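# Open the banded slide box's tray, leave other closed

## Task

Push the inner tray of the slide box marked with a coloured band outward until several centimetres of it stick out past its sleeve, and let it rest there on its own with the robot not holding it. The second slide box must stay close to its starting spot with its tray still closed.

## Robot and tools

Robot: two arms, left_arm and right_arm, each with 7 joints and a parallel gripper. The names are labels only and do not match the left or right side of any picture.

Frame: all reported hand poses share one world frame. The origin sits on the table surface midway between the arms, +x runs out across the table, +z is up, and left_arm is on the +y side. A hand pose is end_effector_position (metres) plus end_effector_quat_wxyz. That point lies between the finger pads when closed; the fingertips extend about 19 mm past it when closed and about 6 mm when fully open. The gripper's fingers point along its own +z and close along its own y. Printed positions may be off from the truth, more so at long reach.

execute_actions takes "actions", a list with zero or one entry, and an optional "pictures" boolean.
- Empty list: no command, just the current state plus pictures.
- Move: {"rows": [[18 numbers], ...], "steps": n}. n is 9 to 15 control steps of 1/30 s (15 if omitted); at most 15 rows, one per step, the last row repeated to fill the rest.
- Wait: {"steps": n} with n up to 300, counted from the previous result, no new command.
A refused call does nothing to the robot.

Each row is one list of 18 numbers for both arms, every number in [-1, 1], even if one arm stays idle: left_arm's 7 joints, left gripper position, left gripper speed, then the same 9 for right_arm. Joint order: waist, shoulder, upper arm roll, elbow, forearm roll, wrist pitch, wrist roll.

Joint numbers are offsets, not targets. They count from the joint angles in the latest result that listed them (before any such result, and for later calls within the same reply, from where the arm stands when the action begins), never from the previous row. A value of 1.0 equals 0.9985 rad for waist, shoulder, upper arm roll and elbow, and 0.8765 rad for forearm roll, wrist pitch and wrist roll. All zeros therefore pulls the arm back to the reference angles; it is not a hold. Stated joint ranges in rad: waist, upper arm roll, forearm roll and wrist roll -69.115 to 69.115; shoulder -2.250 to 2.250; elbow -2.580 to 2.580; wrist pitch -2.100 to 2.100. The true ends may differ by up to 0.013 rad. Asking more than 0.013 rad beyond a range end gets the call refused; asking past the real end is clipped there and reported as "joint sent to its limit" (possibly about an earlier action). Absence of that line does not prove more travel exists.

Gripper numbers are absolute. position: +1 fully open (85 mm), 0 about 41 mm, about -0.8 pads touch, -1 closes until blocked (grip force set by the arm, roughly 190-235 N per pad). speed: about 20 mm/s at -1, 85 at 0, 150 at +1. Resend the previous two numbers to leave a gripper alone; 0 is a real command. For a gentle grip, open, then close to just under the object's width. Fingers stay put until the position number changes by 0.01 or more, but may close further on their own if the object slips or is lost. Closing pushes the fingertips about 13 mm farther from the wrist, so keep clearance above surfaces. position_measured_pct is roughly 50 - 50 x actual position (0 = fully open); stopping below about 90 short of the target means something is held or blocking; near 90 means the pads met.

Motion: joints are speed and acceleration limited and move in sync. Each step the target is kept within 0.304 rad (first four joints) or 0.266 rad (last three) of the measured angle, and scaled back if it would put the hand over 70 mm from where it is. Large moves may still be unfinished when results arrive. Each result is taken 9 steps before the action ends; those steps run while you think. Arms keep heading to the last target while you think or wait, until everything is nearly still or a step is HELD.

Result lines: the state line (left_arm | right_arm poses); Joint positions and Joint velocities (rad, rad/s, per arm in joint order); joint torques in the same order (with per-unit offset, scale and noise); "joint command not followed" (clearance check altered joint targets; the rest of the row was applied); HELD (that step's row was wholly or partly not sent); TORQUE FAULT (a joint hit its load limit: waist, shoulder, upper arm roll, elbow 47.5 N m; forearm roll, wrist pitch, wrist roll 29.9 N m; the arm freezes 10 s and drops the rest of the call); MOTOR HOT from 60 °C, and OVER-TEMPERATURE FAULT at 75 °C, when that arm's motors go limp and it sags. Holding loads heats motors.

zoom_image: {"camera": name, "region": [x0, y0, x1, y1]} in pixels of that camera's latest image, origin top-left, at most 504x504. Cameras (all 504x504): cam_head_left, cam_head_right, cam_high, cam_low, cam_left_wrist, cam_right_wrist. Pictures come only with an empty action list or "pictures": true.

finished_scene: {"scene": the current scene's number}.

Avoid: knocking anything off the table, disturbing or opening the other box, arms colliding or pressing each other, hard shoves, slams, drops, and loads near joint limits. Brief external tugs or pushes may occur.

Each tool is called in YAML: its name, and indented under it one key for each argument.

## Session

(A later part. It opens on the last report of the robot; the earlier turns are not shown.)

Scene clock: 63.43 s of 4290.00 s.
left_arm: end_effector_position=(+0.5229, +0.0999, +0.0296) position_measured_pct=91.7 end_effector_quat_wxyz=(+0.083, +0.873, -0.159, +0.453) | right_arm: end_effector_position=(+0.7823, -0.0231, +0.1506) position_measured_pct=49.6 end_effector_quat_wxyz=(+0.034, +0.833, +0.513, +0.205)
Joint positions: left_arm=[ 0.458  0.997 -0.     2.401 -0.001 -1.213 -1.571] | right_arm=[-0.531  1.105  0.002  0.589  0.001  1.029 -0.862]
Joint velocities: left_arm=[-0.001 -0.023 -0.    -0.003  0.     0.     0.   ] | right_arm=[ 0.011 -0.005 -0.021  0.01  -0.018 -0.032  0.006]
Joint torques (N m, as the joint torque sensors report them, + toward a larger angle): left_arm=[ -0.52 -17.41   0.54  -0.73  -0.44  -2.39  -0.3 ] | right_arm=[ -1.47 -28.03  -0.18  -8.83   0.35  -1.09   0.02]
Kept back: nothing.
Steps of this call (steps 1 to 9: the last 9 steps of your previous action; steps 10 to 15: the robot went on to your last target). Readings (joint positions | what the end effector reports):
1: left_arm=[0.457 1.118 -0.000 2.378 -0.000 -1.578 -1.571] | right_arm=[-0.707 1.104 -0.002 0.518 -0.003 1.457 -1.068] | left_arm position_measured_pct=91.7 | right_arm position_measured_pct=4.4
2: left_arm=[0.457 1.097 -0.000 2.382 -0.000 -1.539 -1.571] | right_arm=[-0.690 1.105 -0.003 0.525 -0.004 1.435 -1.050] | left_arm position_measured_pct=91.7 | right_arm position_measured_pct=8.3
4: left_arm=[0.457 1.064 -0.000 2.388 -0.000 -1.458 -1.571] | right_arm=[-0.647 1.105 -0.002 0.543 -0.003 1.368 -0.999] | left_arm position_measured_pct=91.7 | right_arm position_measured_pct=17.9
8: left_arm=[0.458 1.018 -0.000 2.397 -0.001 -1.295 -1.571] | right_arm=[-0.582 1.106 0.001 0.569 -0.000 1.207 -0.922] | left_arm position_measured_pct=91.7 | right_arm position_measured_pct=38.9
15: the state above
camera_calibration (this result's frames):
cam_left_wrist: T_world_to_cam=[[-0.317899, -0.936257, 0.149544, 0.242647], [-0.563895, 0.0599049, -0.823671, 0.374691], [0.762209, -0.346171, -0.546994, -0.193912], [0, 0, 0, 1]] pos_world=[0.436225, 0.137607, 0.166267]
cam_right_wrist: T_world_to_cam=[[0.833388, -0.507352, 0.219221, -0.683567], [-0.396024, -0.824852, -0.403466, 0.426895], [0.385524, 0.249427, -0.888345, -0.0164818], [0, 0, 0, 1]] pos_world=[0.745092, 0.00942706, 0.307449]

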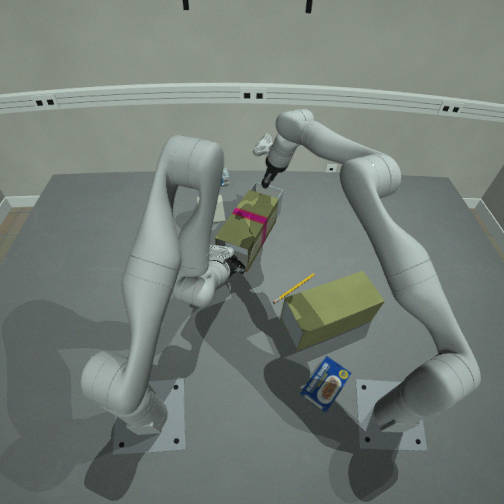

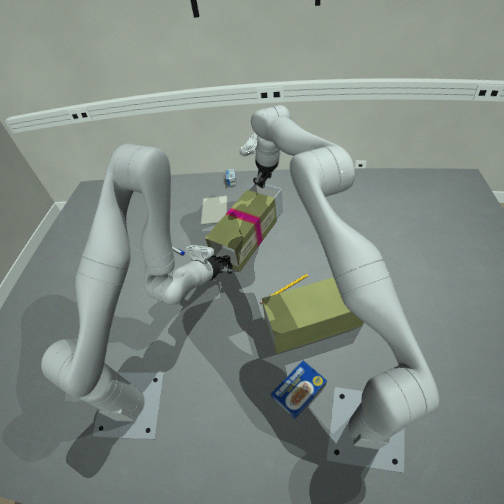

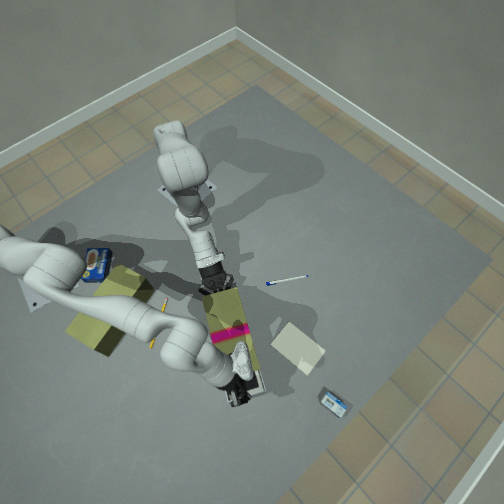

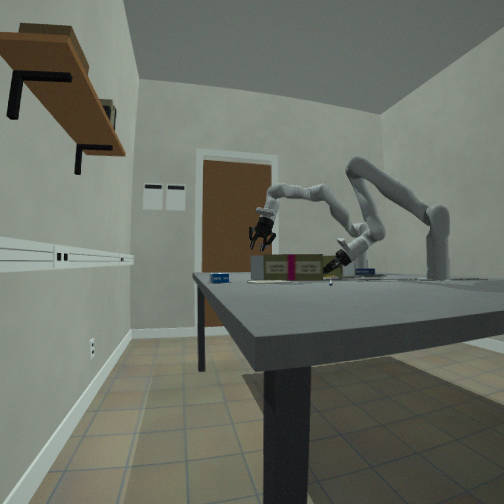

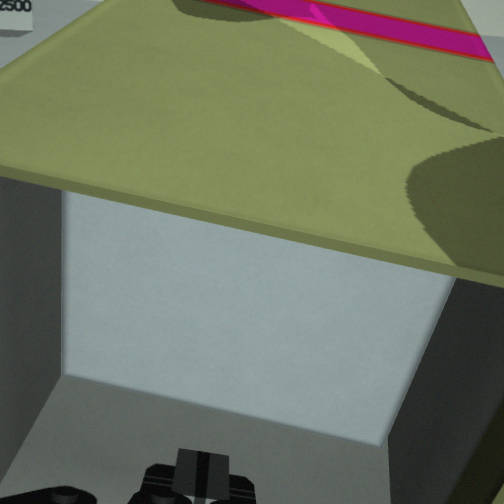

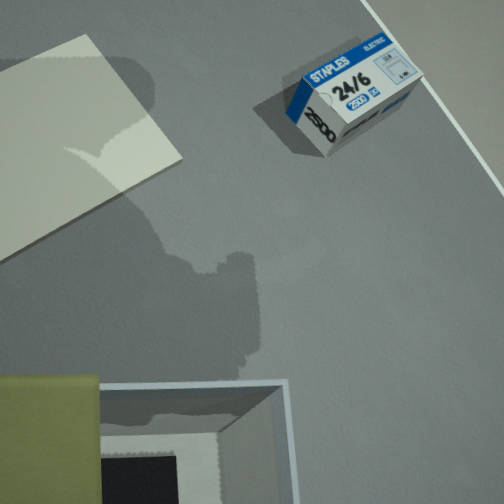

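execute_actions:
  actions:
    - {"rows": [[0,0.026,0,0,0,0,0,-1,0.5, 0.0161,0.0572,0,0.0748,0,-0.2104,0.014,0,1]], "steps": 15}
  pictures: false

execute_actions:
  actions:
    - {"steps": 8}
  pictures: true

Scene clock: 66.17 s of 4290.00 s.
left_arm: end_effector_position=(+0.5205, +0.1008, +0.0228) position_measured_pct=91.7 end_effector_quat_wxyz=(+0.082, +0.875, -0.160, +0.449) | right_arm: end_effector_position=(+0.7982, -0.0269, +0.1099) position_measured_pct=49.6 end_effector_quat_wxyz=(+0.039, +0.830, +0.509, +0.224)
Joint positions: left_arm=[ 0.458  1.014  0.     2.4   -0.    -1.219 -1.571] | right_arm=[-0.519  1.147  0.002  0.644  0.001  0.893 -0.853]
Joint velocities: left_arm=[-0.    -0.005 -0.001 -0.007 -0.001  0.014  0.001] | right_arm=[ 0.077  0.298  0.02   0.393  0.014 -0.889  0.062]
Joint torques (N m, as the joint torque sensors report them, + toward a larger angle): left_arm=[ -0.32 -11.57   0.45   0.74  -0.33   0.29   0.24] | right_arm=[ -1.07 -35.27  -0.49 -11.43   0.14  -1.36  -0.11]
Steps of this call (steps 1 to 15: the robot went on to your last target; steps 16 to 76: nothing new was sent; steps 77 to 82: the first 6 steps of this action). Readings (joint positions | what the end effector reports):
77: left_arm=[0.458 0.996 0.000 2.401 -0.001 -1.213 -1.571] | right_arm=[-0.530 1.106 0.001 0.590 -0.000 1.026 -0.862] | left_arm position_measured_pct=91.7 | right_arm position_measured_pct=49.6
78: left_arm=[0.458 1.003 0.000 2.400 -0.001 -1.214 -1.571] | right_arm=[-0.529 1.109 0.000 0.594 -0.000 1.016 -0.861] | left_arm position_measured_pct=91.7 | right_arm position_measured_pct=49.6
80: left_arm=[0.458 1.015 0.000 2.400 -0.000 -1.221 -1.571] | right_arm=[-0.525 1.125 0.001 0.614 -0.000 0.965 -0.858] | left_arm position_measured_pct=91.7 | right_arm position_measured_pct=49.6
82: the state above

Scene clock: 66.47 s of 4290.00 s.
left_arm: end_effector_position=(+0.5205, +0.1008, +0.0228) position_measured_pct=91.7 end_effector_quat_wxyz=(+0.082, +0.875, -0.160, +0.449) | right_arm: end_effector_position=(+0.8055, -0.0300, +0.1000) position_measured_pct=50.0 end_effector_quat_wxyz=(+0.043, +0.829, +0.507, +0.234)
Joint positions: left_arm=[ 0.458  1.014  0.     2.4   -0.    -1.22  -1.571] | right_arm=[-0.514  1.158  0.003  0.661  0.001  0.843 -0.85 ]
Joint velocities: left_arm=[-0.001 -0.    -0.     0.     0.    -0.     0.001] | right_arm=[ 0.005  0.002 -0.    -0.001 -0.001 -0.001  0.   ]
Joint torques (N m, as the joint torque sensors report them, + toward a larger angle): left_arm=[ -0.69 -10.56  -0.06   0.79  -0.25   1.18  -0.09] | right_arm=[ -1.79 -26.28  -0.76  -7.9    0.09  -0.45   0.18]
Kept back: nothing.
Steps of this call (steps 1 to 9: the last 9 steps of your previous action). Readings (joint positions | what the end effector reports):
1: left_arm=[0.458 1.014 0.000 2.400 -0.000 -1.219 -1.571] | right_arm=[-0.517 1.152 0.002 0.653 -0.001 0.869 -0.852] | left_arm position_measured_pct=91.7 | right_arm position_measured_pct=49.6
2: left_arm=[0.458 1.014 0.000 2.400 -0.000 -1.219 -1.571] | right_arm=[-0.516 1.152 0.002 0.656 -0.000 0.852 -0.850] | left_arm position_measured_pct=91.7 | right_arm position_measured_pct=49.6
4: left_arm=[0.458 1.014 0.000 2.400 -0.000 -1.220 -1.571] | right_arm=[-0.516 1.156 0.003 0.661 0.001 0.845 -0.850] | left_arm position_measured_pct=91.7 | right_arm position_measured_pct=49.6
8: left_arm=[0.458 1.014 0.000 2.400 -0.000 -1.220 -1.571] | right_arm=[-0.514 1.158 0.003 0.661 0.001 0.843 -0.850] | left_arm position_measured_pct=91.7 | right_arm position_measured_pct=50.0
9: the state above
camera_calibration (this result's frames):
cam_left_wrist: T_world_to_cam=[[-0.316646, -0.936714, 0.149335, 0.243113], [-0.570783, 0.0624223, -0.818725, 0.370819], [0.75759, -0.344484, -0.554426, -0.193145], [0, 0, 0, 1]] pos_world=[0.434963, 0.138044, 0.160209]
cam_right_wrist: T_world_to_cam=[[0.815987, -0.516579, 0.259447, -0.68554], [-0.376343, -0.815397, -0.43988, 0.398047], [0.438784, 0.261295, -0.859763, -0.113999], [0, 0, 0, 1]] pos_world=[0.759215, 0.000218492, 0.254941]

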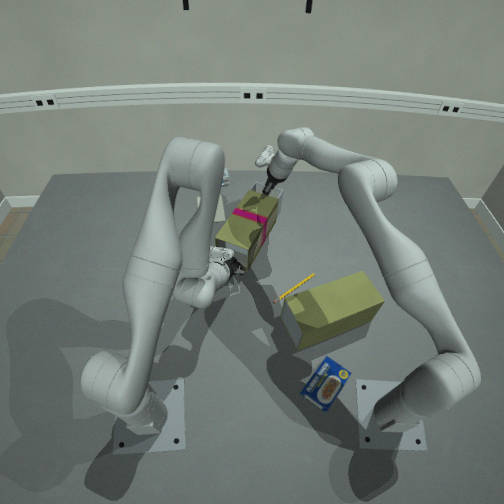

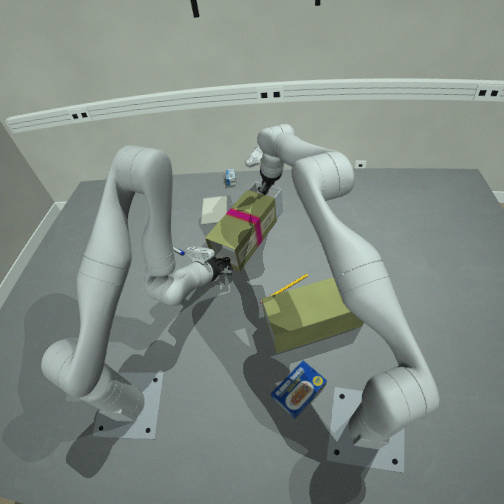

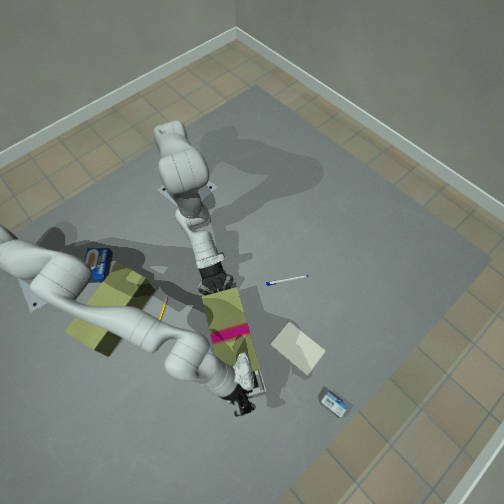

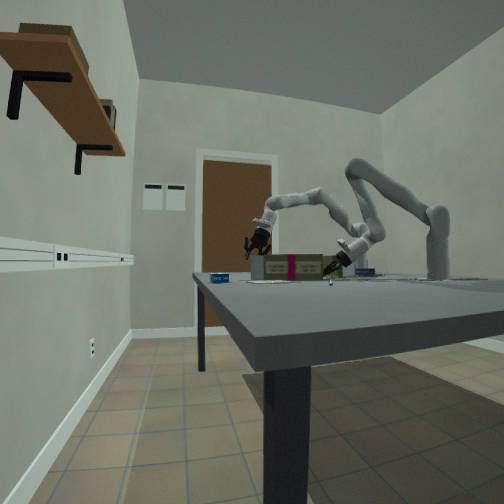

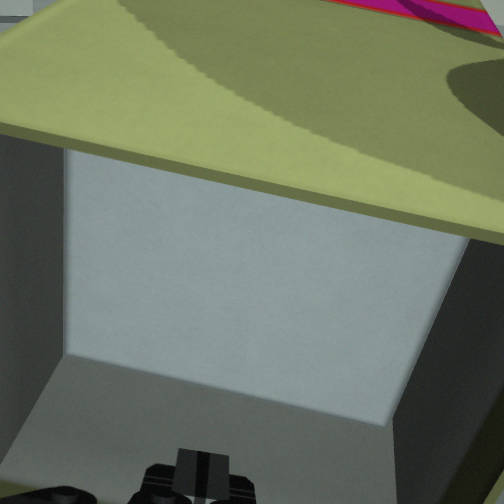

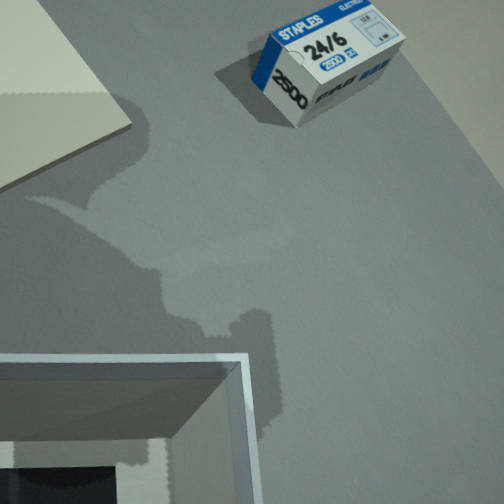

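zoom_image:
  camera: "cam_low"
  region: [220, 210, 360, 300]

zoom_image:
  camera: "cam_high"
  region: [200, 340, 300, 440]

Region (220, 210, 360, 300) of cam_low's 504x504 image, scaled by 3.600, with more detail than that image has; it fills the top 324 rows of this view, and the rest is white.

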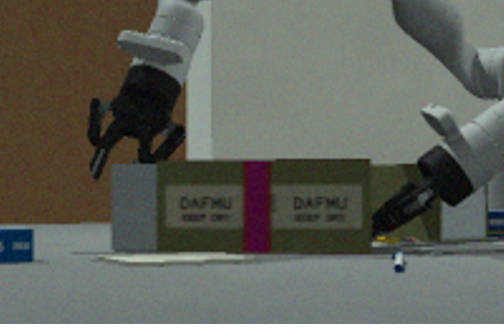

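Region (200, 340, 300, 440) of cam_high's 504x504 image, scaled by 5.040, with more detail than that image has.

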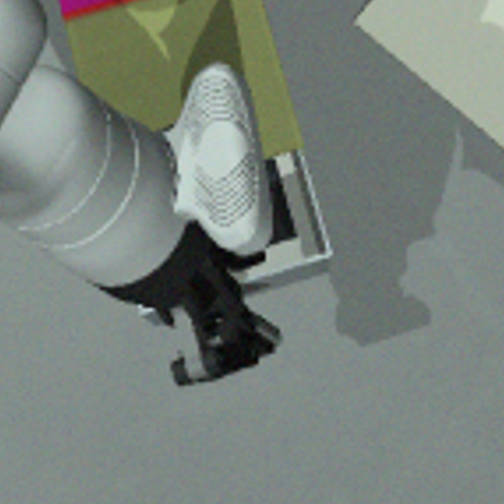

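execute_actions:
  actions:
    - {"rows": [[0,0.009,0,0,0,0.008,0,-1,0.5, 0.004,0.008,0,-0.016,0,0.001,0.005,0,1],[0,0.009,0,0,0,0.008,0,-1,0.5, 0.009,0.017,0,-0.031,0,0.003,0.010,0,1],[0,0.009,0,0,0,0.008,0,-1,0.5, 0.013,0.025,0,-0.047,0,0.004,0.016,0,1],[0,0.009,0,0,0,0.008,0,-1,0.5, 0.018,0.033,0,-0.063,0,0.005,0.021,0,1],[0,0.009,0,0,0,0.008,0,-1,0.5, 0.022,0.042,0,-0.078,0,0.006,0.026,0,1],[0,0.009,0,0,0,0.008,0,-1,0.5, 0.027,0.050,0,-0.094,0,0.008,0.031,0,1],[0,0.009,0,0,0,0.008,0,-1,0.5, 0.031,0.058,0,-0.109,0,0.009,0.036,0,1],[0,0.009,0,0,0,0.008,0,-1,0.5, 0.036,0.067,0,-0.125,0,0.010,0.042,0,1],[0,0.009,0,0,0,0.008,0,-1,0.5, 0.040,0.075,0,-0.141,0,0.012,0.047,0,1],[0,0.009,0,0,0,0.008,0,-1,0.5, 0.0447,0.0833,0,-0.1564,0,0.013,0.052,0,1]], "steps": 15}
  pictures: false

execute_actions:
  actions:
    - {"steps": 8}
  pictures: true

Scene clock: 69.13 s of 4290.00 s.
left_arm: end_effector_position=(+0.5213, +0.1002, +0.0228) position_measured_pct=91.7 end_effector_quat_wxyz=(+0.082, +0.875, -0.160, +0.449) | right_arm: end_effector_position=(+0.8204, -0.0347, +0.0993) position_measured_pct=49.6 end_effector_quat_wxyz=(+0.046, +0.826, +0.506, +0.243)
Joint positions: left_arm=[ 0.458  1.014  0.     2.397 -0.001 -1.219 -1.571] | right_arm=[-0.5    1.189  0.     0.603 -0.002  0.85  -0.833]
Joint velocities: left_arm=[ 0.002  0.009  0.004 -0.029 -0.005  0.    -0.   ] | right_arm=[ 0.079  0.221 -0.036 -0.434 -0.027  0.045  0.131]
Joint torques (N m, as the joint torque sensors report them, + toward a larger angle): left_arm=[ -0.72 -11.83   0.63   2.75  -0.49   0.66   0.04] | right_arm=[  4.69 -27.42   3.16 -10.81   1.93  -2.99   0.23]
Steps of this call (steps 1 to 30: the robot went on to your last target; steps 31 to 74: nothing new was sent; steps 75 to 80: the first 6 steps of this action). Readings (joint positions | what the end effector reports):
75: left_arm=[0.458 1.014 0.000 2.399 -0.000 -1.219 -1.571] | right_arm=[-0.513 1.159 0.003 0.660 0.001 0.843 -0.850] | left_arm position_measured_pct=91.7 | right_arm position_measured_pct=50.0
76: left_arm=[0.458 1.014 0.000 2.399 -0.000 -1.219 -1.571] | right_arm=[-0.512 1.162 0.003 0.655 0.001 0.844 -0.848] | left_arm position_measured_pct=91.7 | right_arm position_measured_pct=50.0
78: left_arm=[0.458 1.014 0.000 2.399 -0.000 -1.219 -1.571] | right_arm=[-0.505 1.173 0.002 0.631 0.001 0.846 -0.842] | left_arm position_measured_pct=91.7 | right_arm position_measured_pct=50.0
80: the state above

Scene clock: 69.43 s of 4290.00 s.
left_arm: end_effector_position=(+0.5219, +0.1000, +0.0228) position_measured_pct=91.7 end_effector_quat_wxyz=(+0.082, +0.875, -0.160, +0.450) | right_arm: end_effector_position=(+0.8459, -0.0472, +0.0996) position_measured_pct=49.6 end_effector_quat_wxyz=(+0.056, +0.821, +0.506, +0.260)
Joint positions: left_arm=[ 0.458  1.015  0.     2.396 -0.001 -1.219 -1.571] | right_arm=[-0.476  1.239  0.     0.508 -0.001  0.857 -0.804]
Joint velocities: left_arm=[ 0.002  0.     0.001 -0.004 -0.002 -0.001 -0.001] | right_arm=[ 0.003  0.017 -0.006 -0.028 -0.003  0.007  0.002]
Joint torques (N m, as the joint torque sensors report them, + toward a larger angle): left_arm=[ -0.33 -11.47   0.03   3.35  -0.42   0.96  -0.05] | right_arm=[  4.8  -30.3    2.69 -11.23   1.53  -3.65   0.28]
Kept back: nothing.
Steps of this call (steps 1 to 9: the last 9 steps of your previous action). Readings (joint positions | what the end effector reports):
1: left_arm=[0.458 1.014 0.001 2.396 -0.001 -1.219 -1.571] | right_arm=[-0.497 1.196 -0.001 0.589 -0.002 0.851 -0.829] | left_arm position_measured_pct=91.7 | right_arm position_measured_pct=49.6
2: left_arm=[0.458 1.015 0.001 2.396 -0.001 -1.219 -1.571] | right_arm=[-0.493 1.204 -0.001 0.574 -0.002 0.852 -0.825] | left_arm position_measured_pct=91.7 | right_arm position_measured_pct=49.6
4: left_arm=[0.458 1.015 0.001 2.396 -0.001 -1.219 -1.571] | right_arm=[-0.486 1.220 -0.001 0.543 -0.002 0.854 -0.815] | left_arm position_measured_pct=91.7 | right_arm position_measured_pct=49.6
8: left_arm=[0.458 1.015 0.000 2.396 -0.001 -1.219 -1.571] | right_arm=[-0.476 1.238 0.001 0.509 -0.001 0.857 -0.805] | left_arm position_measured_pct=91.7 | right_arm position_measured_pct=49.6
9: the state above
camera_calibration (this result's frames):
cam_left_wrist: T_world_to_cam=[[-0.317372, -0.936414, 0.149679, 0.24316], [-0.568883, 0.0617207, -0.820099, 0.370843], [0.758714, -0.345426, -0.552299, -0.195032], [0, 0, 0, 1]] pos_world=[0.436112, 0.137441, 0.160017]
cam_right_wrist: T_world_to_cam=[[0.800185, -0.516018, 0.305662, -0.718515], [-0.347296, -0.814171, -0.465307, 0.377041], [0.488968, 0.266177, -0.830699, -0.172769], [0, 0, 0, 1]] pos_world=[0.790368, -0.0178037, 0.251544]

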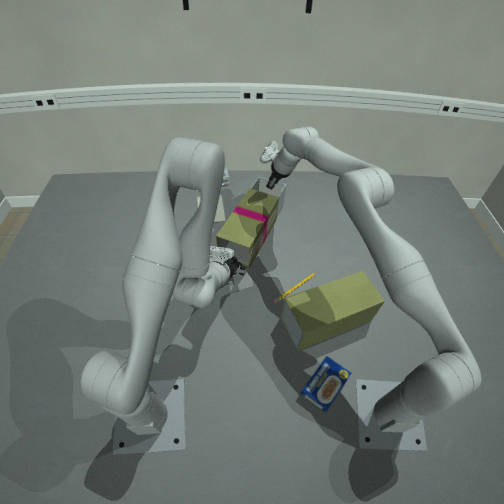

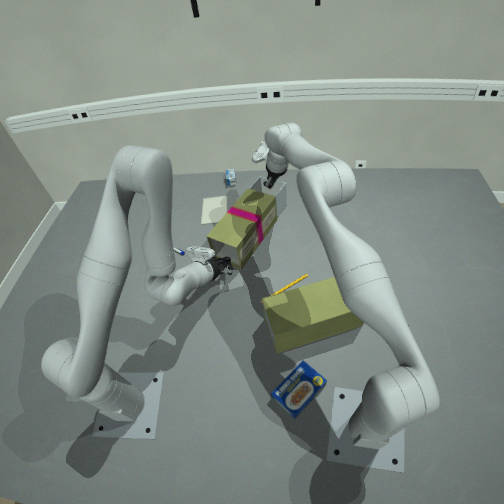

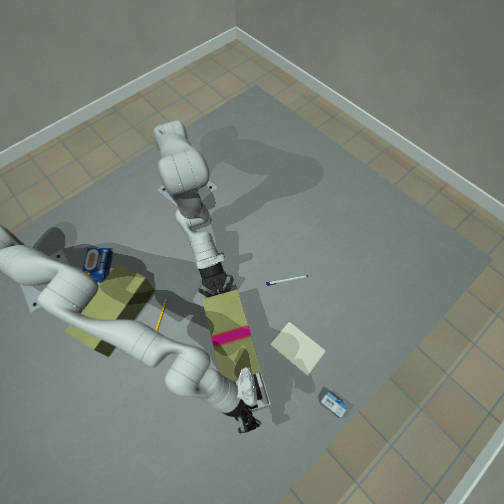

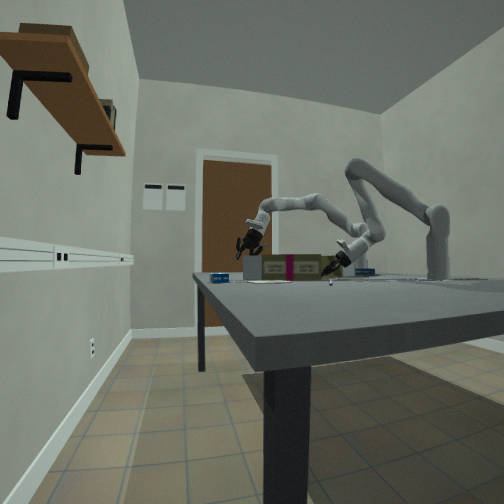

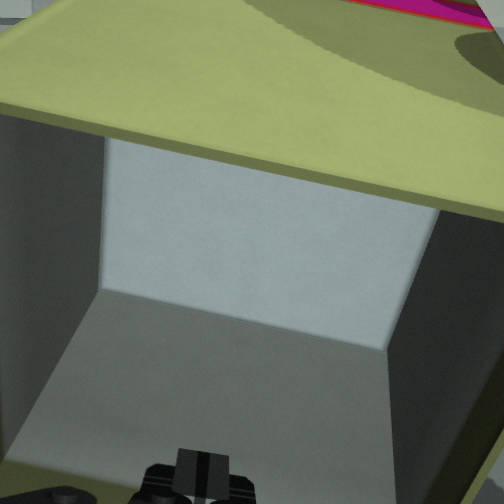

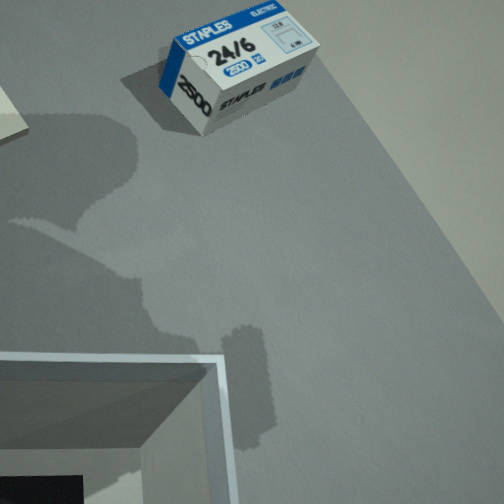

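zoom_image:
  camera: "cam_low"
  region: [220, 210, 360, 300]

Region (220, 210, 360, 300) of cam_low's 504x504 image, scaled by 3.600, with more detail than that image has; it fills the top 324 rows of this view, and the rest is white.

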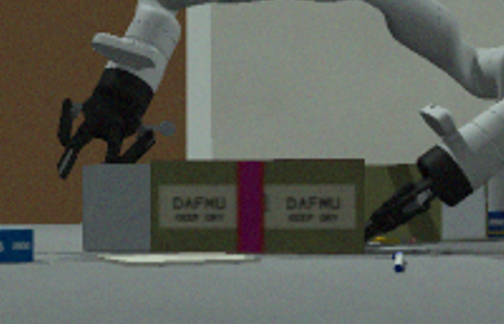

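execute_actions:
  actions:
    - {"rows": [[0,-0.242,0,0.092,0,0.358,0,-1,0.5, -0.011,-0.020,0,0.038,0,0,0,0,1],[0,-0.242,0,0.092,0,0.358,0,-1,0.5, -0.011,-0.020,0,0.038,0,0,0,0,1],[0,-0.242,0,0.092,0,0.358,0,-1,0.5, -0.011,-0.020,0,0.038,0,0,0,0,1],[0,-0.242,0,0.092,0,0.358,0,-1,0.5, -0.011,-0.020,0,0.038,0,0,0,0,1],[0,-0.242,0,0.092,0,0.358,0,-1,0.5, -0.011,-0.020,0,0.038,0,0,0,0,1],[0,-0.242,0,0.092,0,0.358,0,-1,0.5, -0.011,-0.11,0,0.038,0,0,0,0,1]], "steps": 15}
  pictures: false

execute_actions:
  actions:
    - {"steps": 10}
  pictures: true

Scene clock: 72.43 s of 4290.00 s.
left_arm: end_effector_position=(+0.5107, +0.1045, +0.0377) position_measured_pct=91.7 end_effector_quat_wxyz=(+0.079, +0.884, -0.161, +0.431) | right_arm: end_effector_position=(+0.8352, -0.0395, +0.1011) position_measured_pct=49.6 end_effector_quat_wxyz=(+0.052, +0.819, +0.512, +0.253)
Joint positions: left_arm=[ 0.458  0.93   0.     2.428 -0.001 -1.125 -1.571] | right_arm=[-0.488  1.217 -0.     0.544 -0.002  0.857 -0.804]
Joint velocities: left_arm=[-0.003 -0.874  0.002  0.314 -0.     0.994 -0.   ] | right_arm=[-0.008 -0.095 -0.021  0.071 -0.009  0.024 -0.   ]
Joint torques (N m, as the joint torque sensors report them, + toward a larger angle): left_arm=[ -0.52 -19.16   0.62   0.36  -0.47  -2.36   0.25] | right_arm=[  3.77 -33.54   0.81 -12.01   0.47  -2.26   0.05]
Steps of this call (steps 1 to 30: the robot went on to your last target; steps 31 to 84: nothing new was sent; steps 85 to 90: the first 6 steps of this action). Readings (joint positions | what the end effector reports):
85: left_arm=[0.458 1.013 0.000 2.396 -0.001 -1.218 -1.571] | right_arm=[-0.476 1.239 0.000 0.507 -0.002 0.857 -0.804] | left_arm position_measured_pct=91.7 | right_arm position_measured_pct=49.6
86: left_arm=[0.458 1.008 0.000 2.399 -0.001 -1.210 -1.571] | right_arm=[-0.478 1.236 0.001 0.513 -0.001 0.856 -0.804] | left_arm position_measured_pct=91.7 | right_arm position_measured_pct=49.6
88: left_arm=[0.458 0.980 0.000 2.410 -0.000 -1.178 -1.571] | right_arm=[-0.484 1.223 0.002 0.535 -0.000 0.856 -0.804] | left_arm position_measured_pct=91.7 | right_arm position_measured_pct=49.6
90: the state above

Scene clock: 72.77 s of 4290.00 s.
left_arm: end_effector_position=(+0.4735, +0.1182, +0.0510) position_measured_pct=91.7 end_effector_quat_wxyz=(+0.069, +0.910, -0.166, +0.374) | right_arm: end_effector_position=(+0.8475, -0.0365, +0.1767) position_measured_pct=49.6 end_effector_quat_wxyz=(+0.062, +0.809, +0.505, +0.294)
Joint positions: left_arm=[ 0.458  0.779  0.     2.487 -0.001 -0.905 -1.571] | right_arm=[-0.487  1.13   0.001  0.545 -0.001  0.857 -0.804]
Joint velocities: left_arm=[ 0.    -0.05  -0.001  0.001  0.     0.005  0.   ] | right_arm=[-0.001 -0.005 -0.002  0.024 -0.     0.007  0.   ]
Joint torques (N m, as the joint torque sensors report them, + toward a larger angle): left_arm=[ -0.21 -16.22   0.31  -1.21  -0.35  -2.14  -0.14] | right_arm=[ -0.23 -29.74   0.21 -10.81   0.26  -1.82   0.01]
Kept back: nothing.
Steps of this call (steps 1 to 9: the last 9 steps of your previous action; step 10: the robot went on to your last target). Readings (joint positions | what the end effector reports):
1: left_arm=[0.458 0.901 0.000 2.439 -0.001 -1.089 -1.571] | right_arm=[-0.488 1.211 -0.001 0.547 -0.002 0.858 -0.804] | left_arm position_measured_pct=91.7 | right_arm position_measured_pct=49.6
2: left_arm=[0.458 0.873 0.000 2.449 -0.001 -1.049 -1.571] | right_arm=[-0.487 1.199 -0.000 0.549 -0.002 0.859 -0.804] | left_arm position_measured_pct=91.7 | right_arm position_measured_pct=49.6
4: left_arm=[0.458 0.823 0.000 2.469 -0.001 -0.975 -1.571] | right_arm=[-0.487 1.163 0.000 0.549 -0.001 0.858 -0.804] | left_arm position_measured_pct=91.7 | right_arm position_measured_pct=49.6
8: left_arm=[0.458 0.782 0.000 2.487 -0.001 -0.907 -1.571] | right_arm=[-0.487 1.130 0.001 0.543 -0.001 0.856 -0.804] | left_arm position_measured_pct=91.7 | right_arm position_measured_pct=49.6
10: the state above
camera_calibration (this result's frames):
cam_left_wrist: T_world_to_cam=[[-0.294387, -0.945133, 0.141633, 0.231203], [-0.691243, 0.108239, -0.71447, 0.412306], [0.659939, -0.308234, -0.685181, -0.0872635], [0, 0, 0, 1]] pos_world=[0.410655, 0.146993, 0.202043]
cam_right_wrist: T_world_to_cam=[[0.783545, -0.515345, 0.347098, -0.731066], [-0.305274, -0.805858, -0.507347, 0.394264], [0.54117, 0.291569, -0.788747, -0.163075], [0, 0, 0, 1]] pos_world=[0.781433, -0.0114822, 0.325155]

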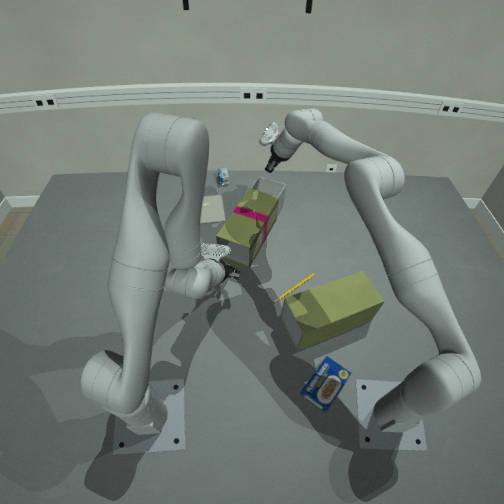

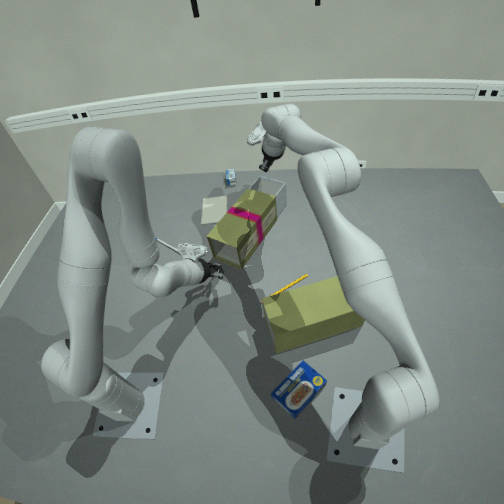

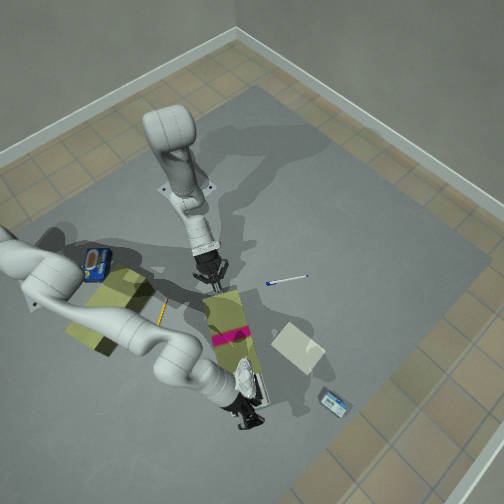

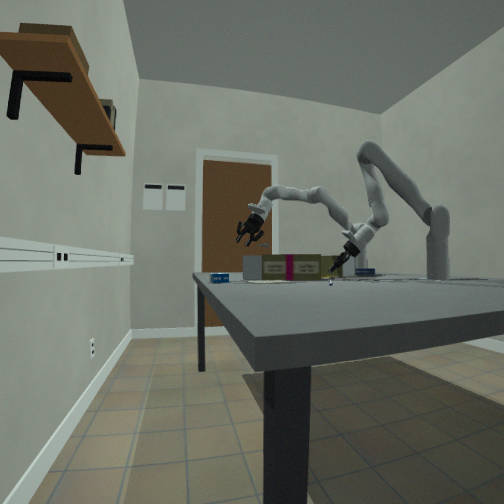

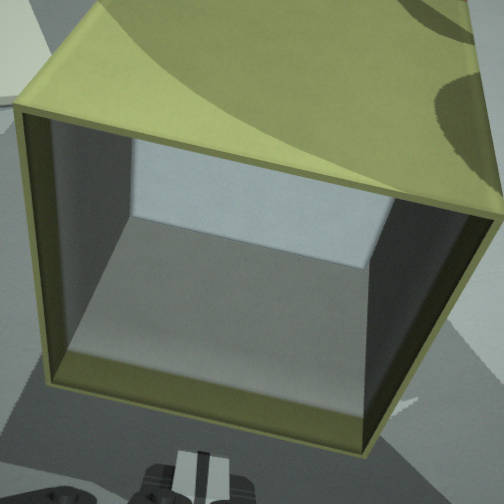

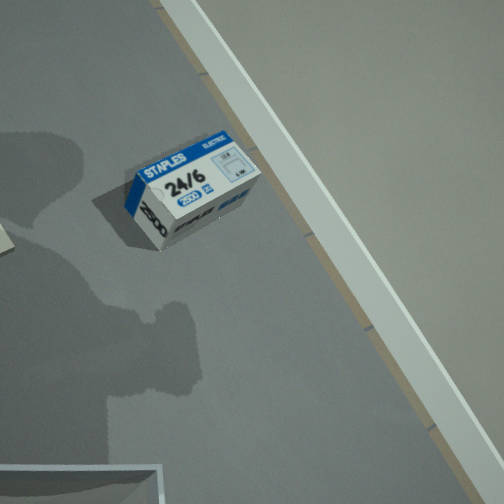

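Both arms are clear, and the tray is still out by about 8.5 cm.

finished_scene:
  scene: 1

The scene is finished: the task was done.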